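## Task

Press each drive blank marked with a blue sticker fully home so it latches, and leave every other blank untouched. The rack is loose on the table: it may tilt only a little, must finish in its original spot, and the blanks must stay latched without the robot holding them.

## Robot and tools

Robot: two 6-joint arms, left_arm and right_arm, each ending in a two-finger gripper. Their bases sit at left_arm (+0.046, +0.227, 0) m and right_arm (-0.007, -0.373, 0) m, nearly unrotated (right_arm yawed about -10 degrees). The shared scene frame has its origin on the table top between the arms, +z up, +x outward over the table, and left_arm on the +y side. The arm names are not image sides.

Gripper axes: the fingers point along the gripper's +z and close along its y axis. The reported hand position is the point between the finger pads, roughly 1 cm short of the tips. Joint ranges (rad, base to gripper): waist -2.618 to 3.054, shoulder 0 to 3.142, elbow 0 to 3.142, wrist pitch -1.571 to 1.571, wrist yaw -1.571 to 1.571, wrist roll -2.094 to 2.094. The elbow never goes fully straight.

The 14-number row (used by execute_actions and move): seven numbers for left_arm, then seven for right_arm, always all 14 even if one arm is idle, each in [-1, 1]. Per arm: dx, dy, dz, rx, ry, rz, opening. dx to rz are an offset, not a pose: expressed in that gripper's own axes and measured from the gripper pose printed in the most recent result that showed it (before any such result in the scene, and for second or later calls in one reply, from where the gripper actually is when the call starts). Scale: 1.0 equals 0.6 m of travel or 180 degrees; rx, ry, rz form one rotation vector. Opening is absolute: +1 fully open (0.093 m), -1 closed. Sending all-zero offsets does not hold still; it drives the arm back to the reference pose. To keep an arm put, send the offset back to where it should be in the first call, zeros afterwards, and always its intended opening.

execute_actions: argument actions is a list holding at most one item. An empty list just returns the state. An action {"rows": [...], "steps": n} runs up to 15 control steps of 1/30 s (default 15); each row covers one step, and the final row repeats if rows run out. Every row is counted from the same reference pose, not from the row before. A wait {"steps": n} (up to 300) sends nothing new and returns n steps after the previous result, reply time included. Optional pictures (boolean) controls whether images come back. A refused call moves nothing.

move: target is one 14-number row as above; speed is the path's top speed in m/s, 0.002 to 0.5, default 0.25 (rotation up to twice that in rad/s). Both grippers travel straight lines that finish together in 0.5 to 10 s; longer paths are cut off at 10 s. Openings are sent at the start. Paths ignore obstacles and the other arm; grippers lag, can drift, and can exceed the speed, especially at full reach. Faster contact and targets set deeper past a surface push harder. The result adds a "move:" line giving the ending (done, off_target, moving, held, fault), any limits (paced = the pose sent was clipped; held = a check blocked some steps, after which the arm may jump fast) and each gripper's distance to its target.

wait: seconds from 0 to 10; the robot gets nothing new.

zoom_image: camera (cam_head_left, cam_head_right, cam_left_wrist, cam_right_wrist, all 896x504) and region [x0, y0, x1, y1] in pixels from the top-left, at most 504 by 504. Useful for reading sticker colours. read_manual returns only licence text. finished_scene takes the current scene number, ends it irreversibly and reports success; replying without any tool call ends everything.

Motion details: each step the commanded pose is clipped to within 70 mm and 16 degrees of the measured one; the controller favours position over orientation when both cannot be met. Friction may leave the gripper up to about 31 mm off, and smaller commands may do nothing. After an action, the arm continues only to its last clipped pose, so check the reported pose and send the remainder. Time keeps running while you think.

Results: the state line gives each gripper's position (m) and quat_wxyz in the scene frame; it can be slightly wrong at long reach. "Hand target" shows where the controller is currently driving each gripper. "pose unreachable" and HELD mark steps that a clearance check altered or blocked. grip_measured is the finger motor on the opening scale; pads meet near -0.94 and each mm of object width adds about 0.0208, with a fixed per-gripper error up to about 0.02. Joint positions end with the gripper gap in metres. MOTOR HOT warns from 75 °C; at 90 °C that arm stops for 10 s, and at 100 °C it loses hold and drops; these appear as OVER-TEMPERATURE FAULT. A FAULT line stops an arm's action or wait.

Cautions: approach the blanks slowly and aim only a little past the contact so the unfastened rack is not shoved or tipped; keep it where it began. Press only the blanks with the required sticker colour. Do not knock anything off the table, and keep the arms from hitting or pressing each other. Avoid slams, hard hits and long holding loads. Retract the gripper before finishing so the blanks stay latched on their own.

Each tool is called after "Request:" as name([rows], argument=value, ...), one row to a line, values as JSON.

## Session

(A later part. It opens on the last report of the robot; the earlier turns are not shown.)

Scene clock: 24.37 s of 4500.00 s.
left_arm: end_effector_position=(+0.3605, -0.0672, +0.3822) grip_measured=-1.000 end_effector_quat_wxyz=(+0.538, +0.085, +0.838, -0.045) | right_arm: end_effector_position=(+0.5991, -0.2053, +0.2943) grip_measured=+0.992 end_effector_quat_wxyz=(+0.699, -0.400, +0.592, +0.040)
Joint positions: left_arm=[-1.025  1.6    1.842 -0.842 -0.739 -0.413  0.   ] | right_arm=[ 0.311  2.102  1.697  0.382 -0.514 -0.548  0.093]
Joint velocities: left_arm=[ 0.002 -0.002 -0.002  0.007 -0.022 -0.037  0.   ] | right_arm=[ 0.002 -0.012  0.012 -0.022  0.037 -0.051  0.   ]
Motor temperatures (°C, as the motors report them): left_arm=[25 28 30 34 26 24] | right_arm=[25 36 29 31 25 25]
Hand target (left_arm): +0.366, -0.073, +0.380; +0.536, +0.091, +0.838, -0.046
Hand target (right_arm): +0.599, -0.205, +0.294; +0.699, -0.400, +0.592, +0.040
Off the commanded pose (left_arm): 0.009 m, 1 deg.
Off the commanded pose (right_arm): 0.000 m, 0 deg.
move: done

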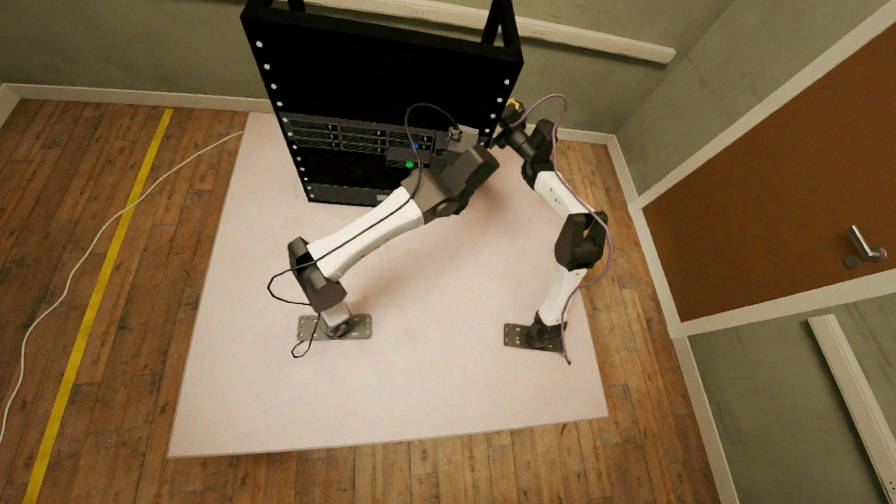

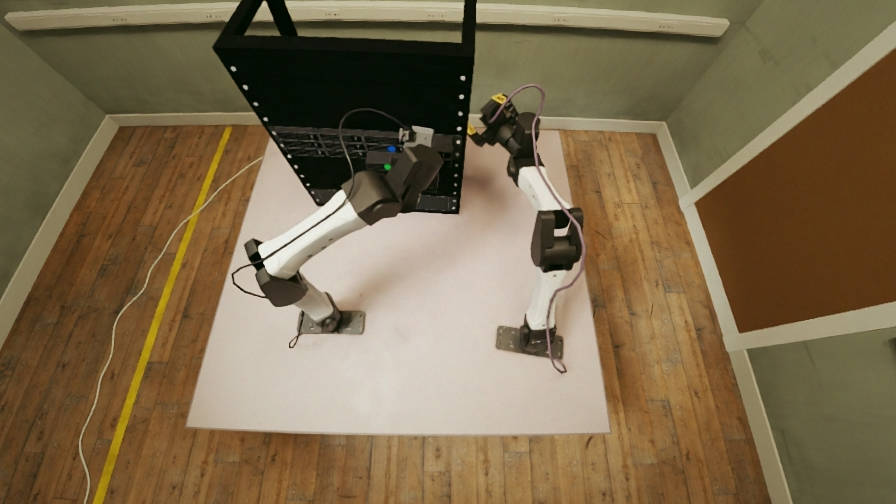

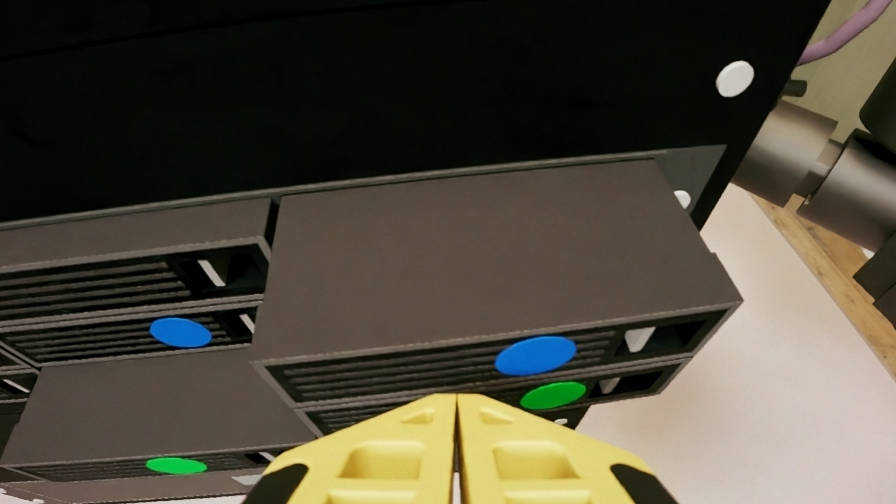

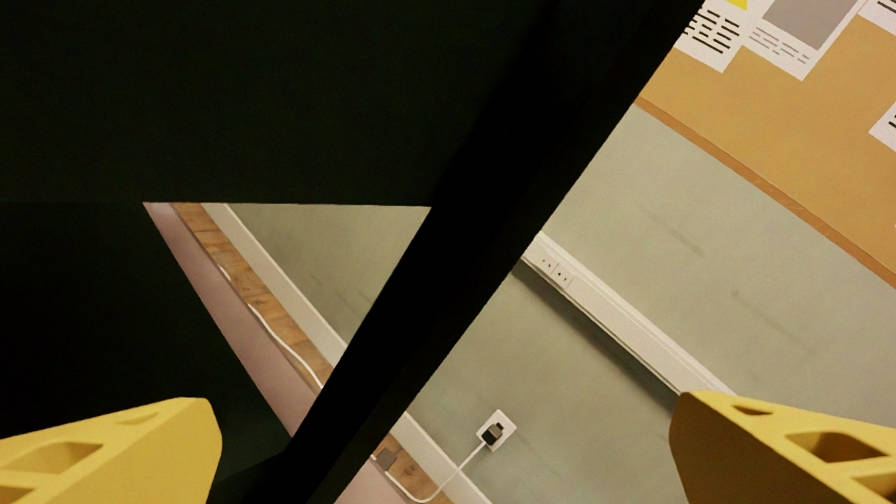

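Request:
move(target=[-0.018,0.006,0.07,0,0,0,-1,0,0,0,0,0,0,1], speed=0.02)

Scene clock: 27.80 s of 4500.00 s.
left_arm: end_effector_position=(+0.3886, -0.0623, +0.3848) grip_measured=-1.000 end_effector_quat_wxyz=(+0.542, +0.084, +0.835, -0.050) | right_arm: end_effector_position=(+0.5991, -0.2053, +0.2943) grip_measured=+0.992 end_effector_quat_wxyz=(+0.699, -0.400, +0.592, +0.040)
Joint positions: left_arm=[-0.943  1.627  1.858 -0.777 -0.669 -0.351  0.   ] | right_arm=[ 0.311  2.102  1.697  0.382 -0.514 -0.548  0.093]
Joint velocities: left_arm=[ 0.012 -0.027 -0.007  0.022  0.037 -0.037  0.   ] | right_arm=[-0.002  0.002 -0.002 -0.037 -0.007  0.022  0.001]
Motor temperatures (°C, as the motors report them): left_arm=[25 28 30 35 26 24] | right_arm=[25 37 30 31 25 25]
Hand target (left_arm): +0.403, -0.070, +0.374; +0.538, +0.086, +0.837, -0.045
Hand target (right_arm): +0.599, -0.205, +0.294; +0.699, -0.400, +0.592, +0.040
Off the commanded pose (left_arm): 0.020 m, 1 deg.
Off the commanded pose (right_arm): 0.000 m, 0 deg.
move: off_target (left_arm)

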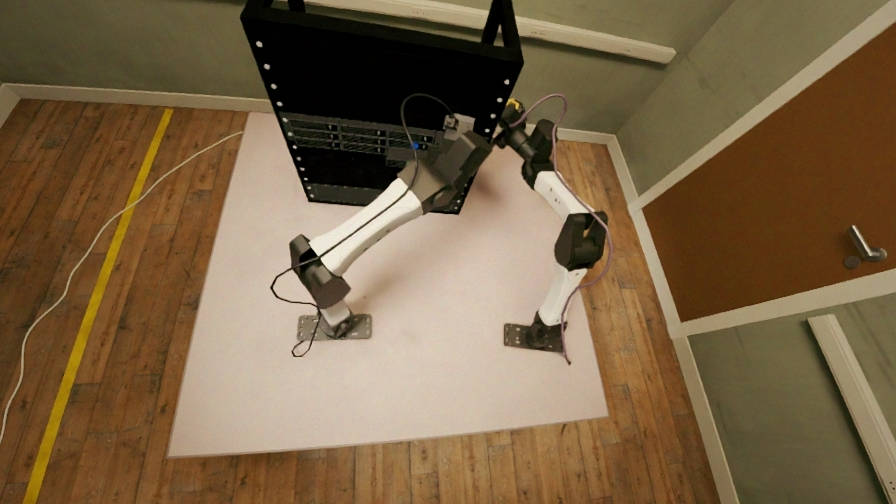

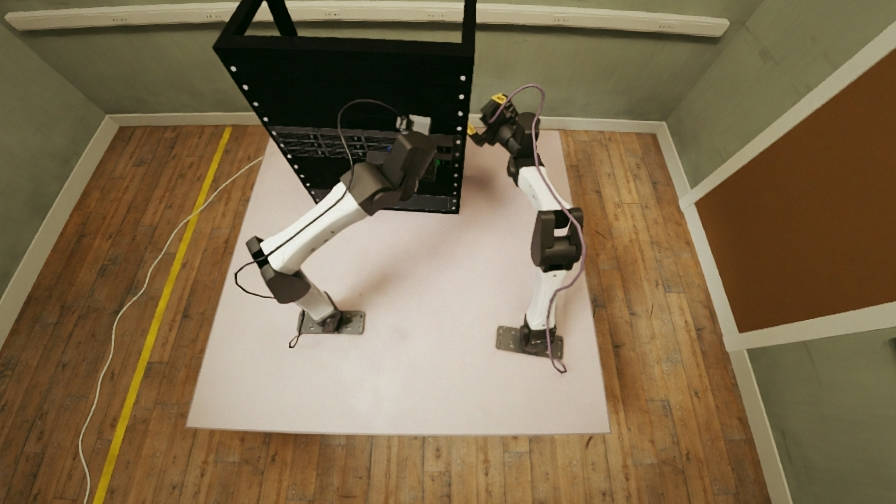

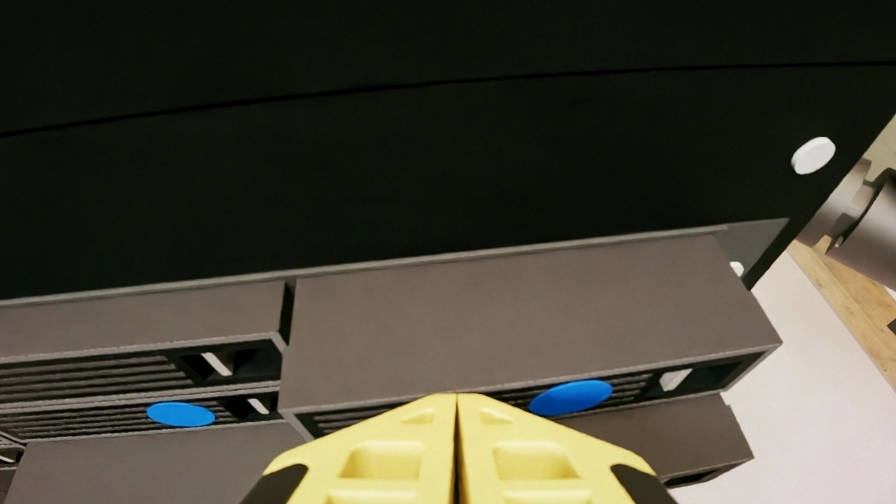

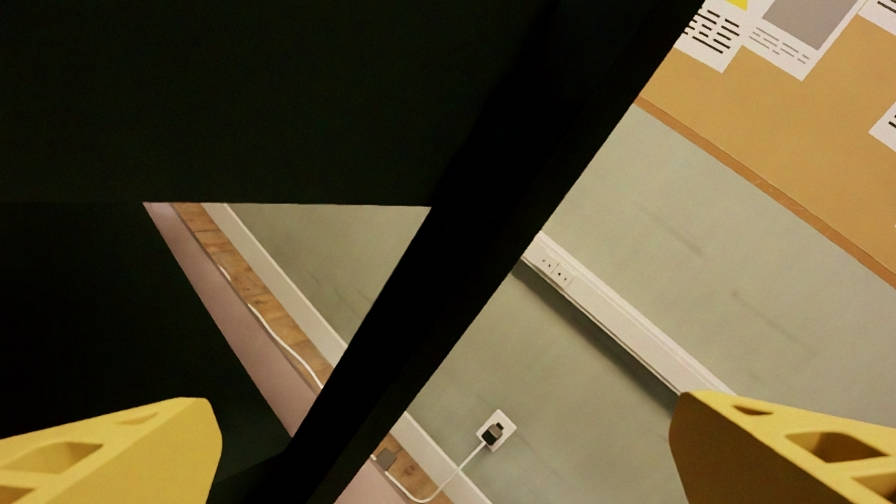

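Request:
move(target=[-0.005,0,0.09,0,0,0,-1,0,0,0,0,0,0,1], speed=0.02)

Request:
move(target=[0,0,-0.1,0,0,0,-1,0,0,0,0,0,0,1], speed=0.1)

Scene clock: 32.73 s of 4500.00 s.
left_arm: end_effector_position=(+0.4081, -0.0628, +0.3842) grip_measured=-1.000 end_effector_quat_wxyz=(+0.545, +0.092, +0.831, -0.062) | right_arm: end_effector_position=(+0.5991, -0.2053, +0.2943) grip_measured=+0.992 end_effector_quat_wxyz=(+0.699, -0.400, +0.592, +0.040)
Joint positions: left_arm=[-0.887  1.646  1.858 -0.715 -0.595 -0.302  0.   ] | right_arm=[ 0.311  2.102  1.697  0.382 -0.514 -0.548  0.093]
Joint velocities: left_arm=[-0.012  0.002  0.007 -0.007 -0.051 -0.037  0.   ] | right_arm=[ 0.007 -0.007  0.012 -0.037  0.022 -0.095 -0.   ]
Motor temperatures (°C, as the motors report them): left_arm=[25 28 31 36 26 24] | right_arm=[25 38 30 32 25 25]
Hand target (left_arm): +0.436, -0.068, +0.364; +0.543, +0.084, +0.834, -0.049
Hand target (right_arm): +0.599, -0.205, +0.294; +0.699, -0.400, +0.592, +0.040
Off the commanded pose (left_arm): 0.037 m, 2 deg.
Off the commanded pose (right_arm): 0.000 m, 0 deg.
move: off_target (left_arm)

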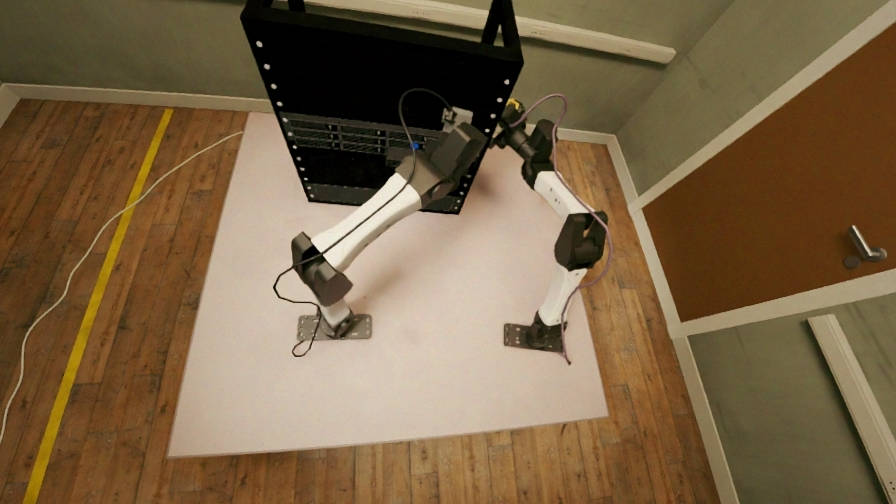

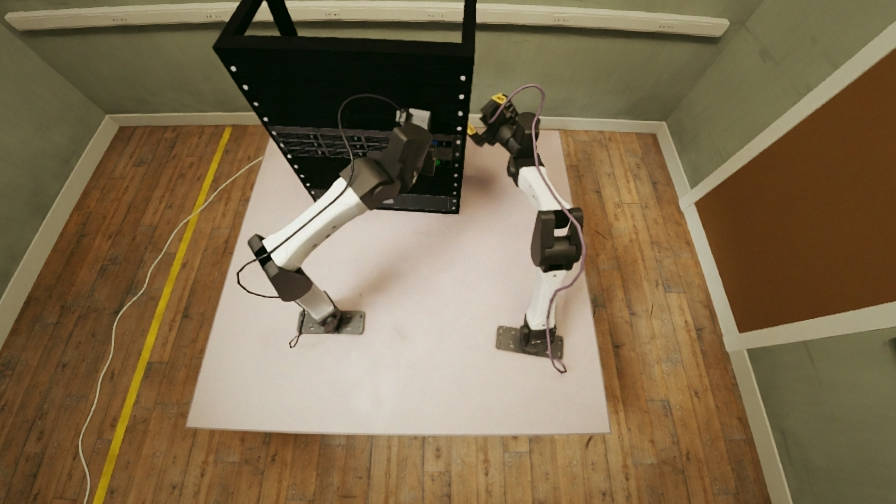

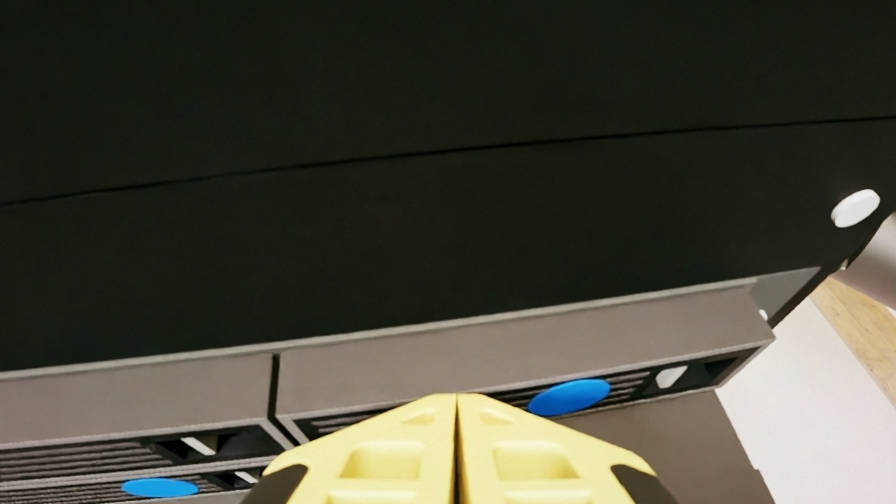

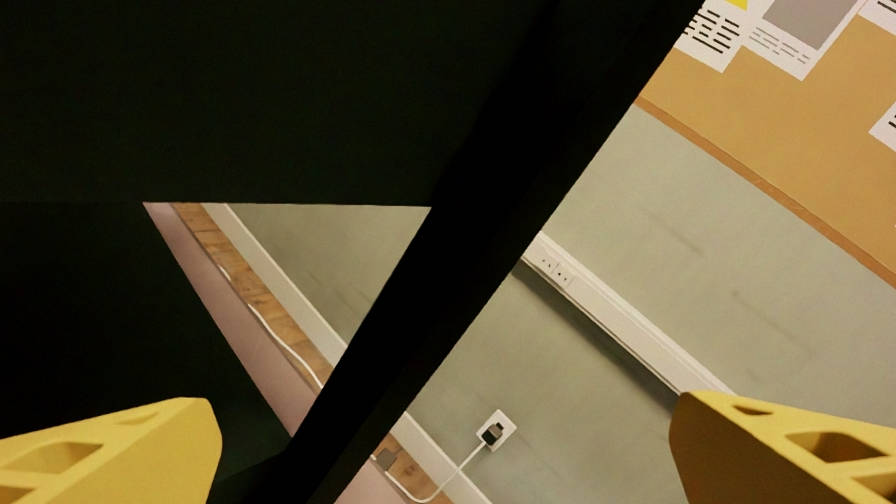

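Scene clock: 33.83 s of 4500.00 s.
left_arm: end_effector_position=(+0.3591, -0.0578, +0.3996) grip_measured=-1.000 end_effector_quat_wxyz=(+0.541, +0.099, +0.833, -0.060) | right_arm: end_effector_position=(+0.5991, -0.2053, +0.2943) grip_measured=+0.992 end_effector_quat_wxyz=(+0.699, -0.400, +0.592, +0.040)
Joint positions: left_arm=[-0.999  1.568  1.869 -0.856 -0.684 -0.366  0.   ] | right_arm=[ 0.311  2.102  1.697  0.382 -0.514 -0.548  0.093]
Joint velocities: left_arm=[-0.007 -0.022  0.002 -0.022  0.051  0.022  0.   ] | right_arm=[ 0.002 -0.022  0.002  0.037 -0.037 -0.051  0.   ]
Motor temperatures (°C, as the motors report them): left_arm=[25 28 31 36 26 24] | right_arm=[25 38 30 32 25 25]
Hand target (left_arm): +0.354, -0.052, +0.408; +0.544, +0.092, +0.832, -0.062
Hand target (right_arm): +0.599, -0.205, +0.294; +0.699, -0.400, +0.592, +0.040
Off the commanded pose (left_arm): 0.012 m, 1 deg.
Off the commanded pose (right_arm): 0.000 m, 0 deg.
move: off_target (left_arm)

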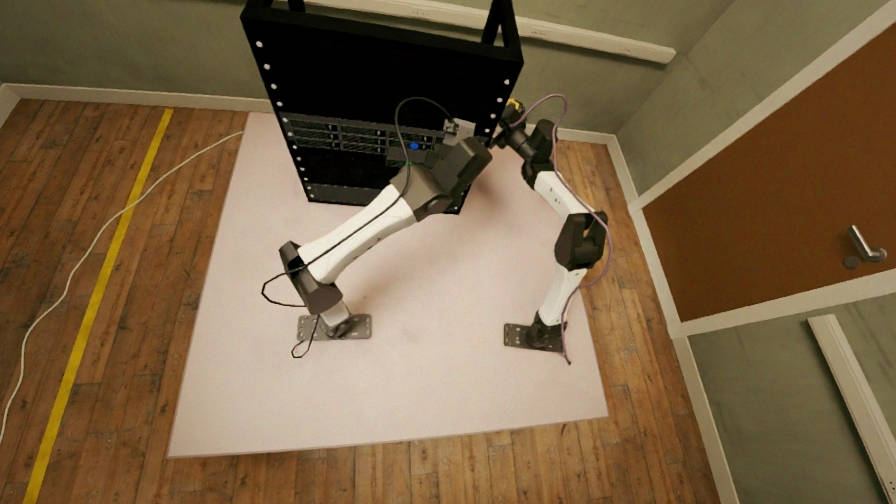

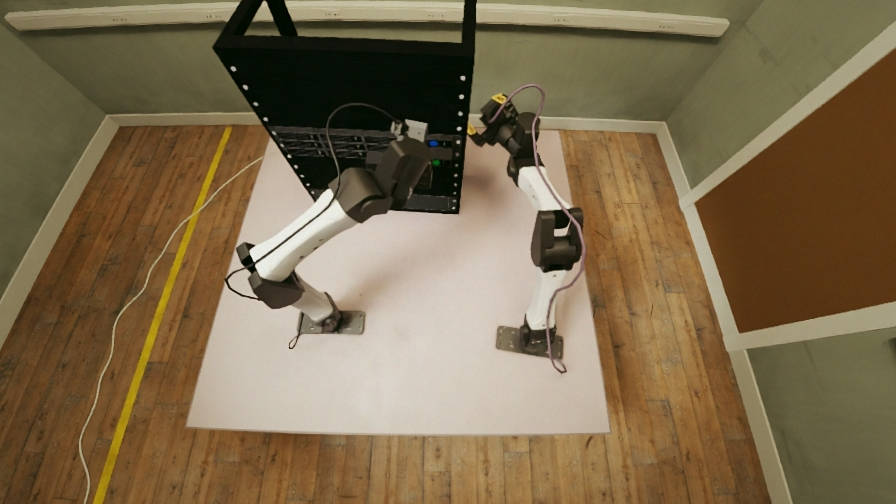

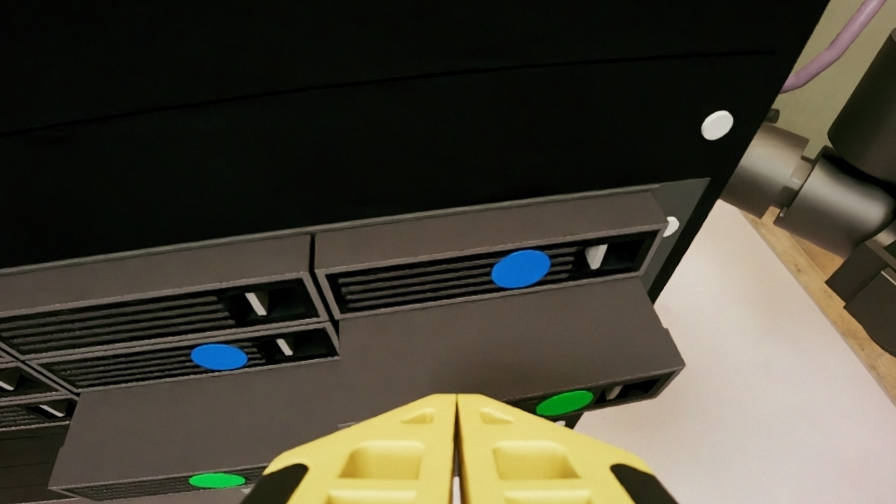

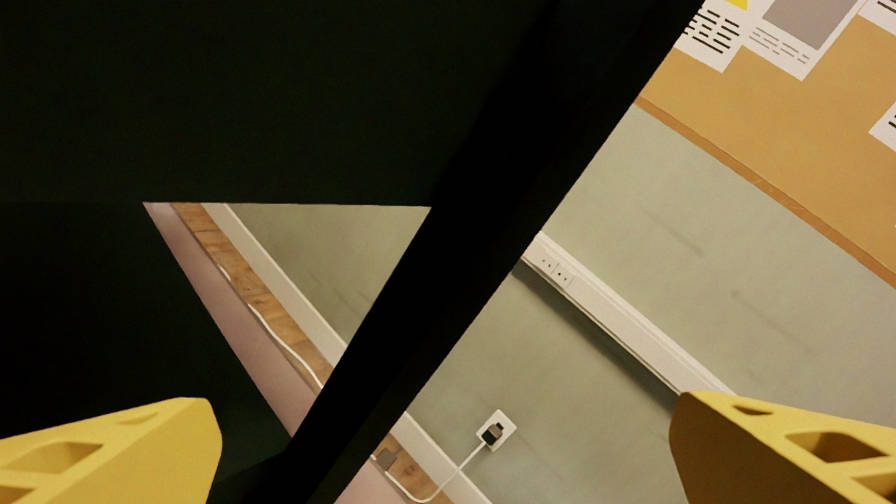

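Request:
finished_scene(scene=2)

The scene is finished: the task was done.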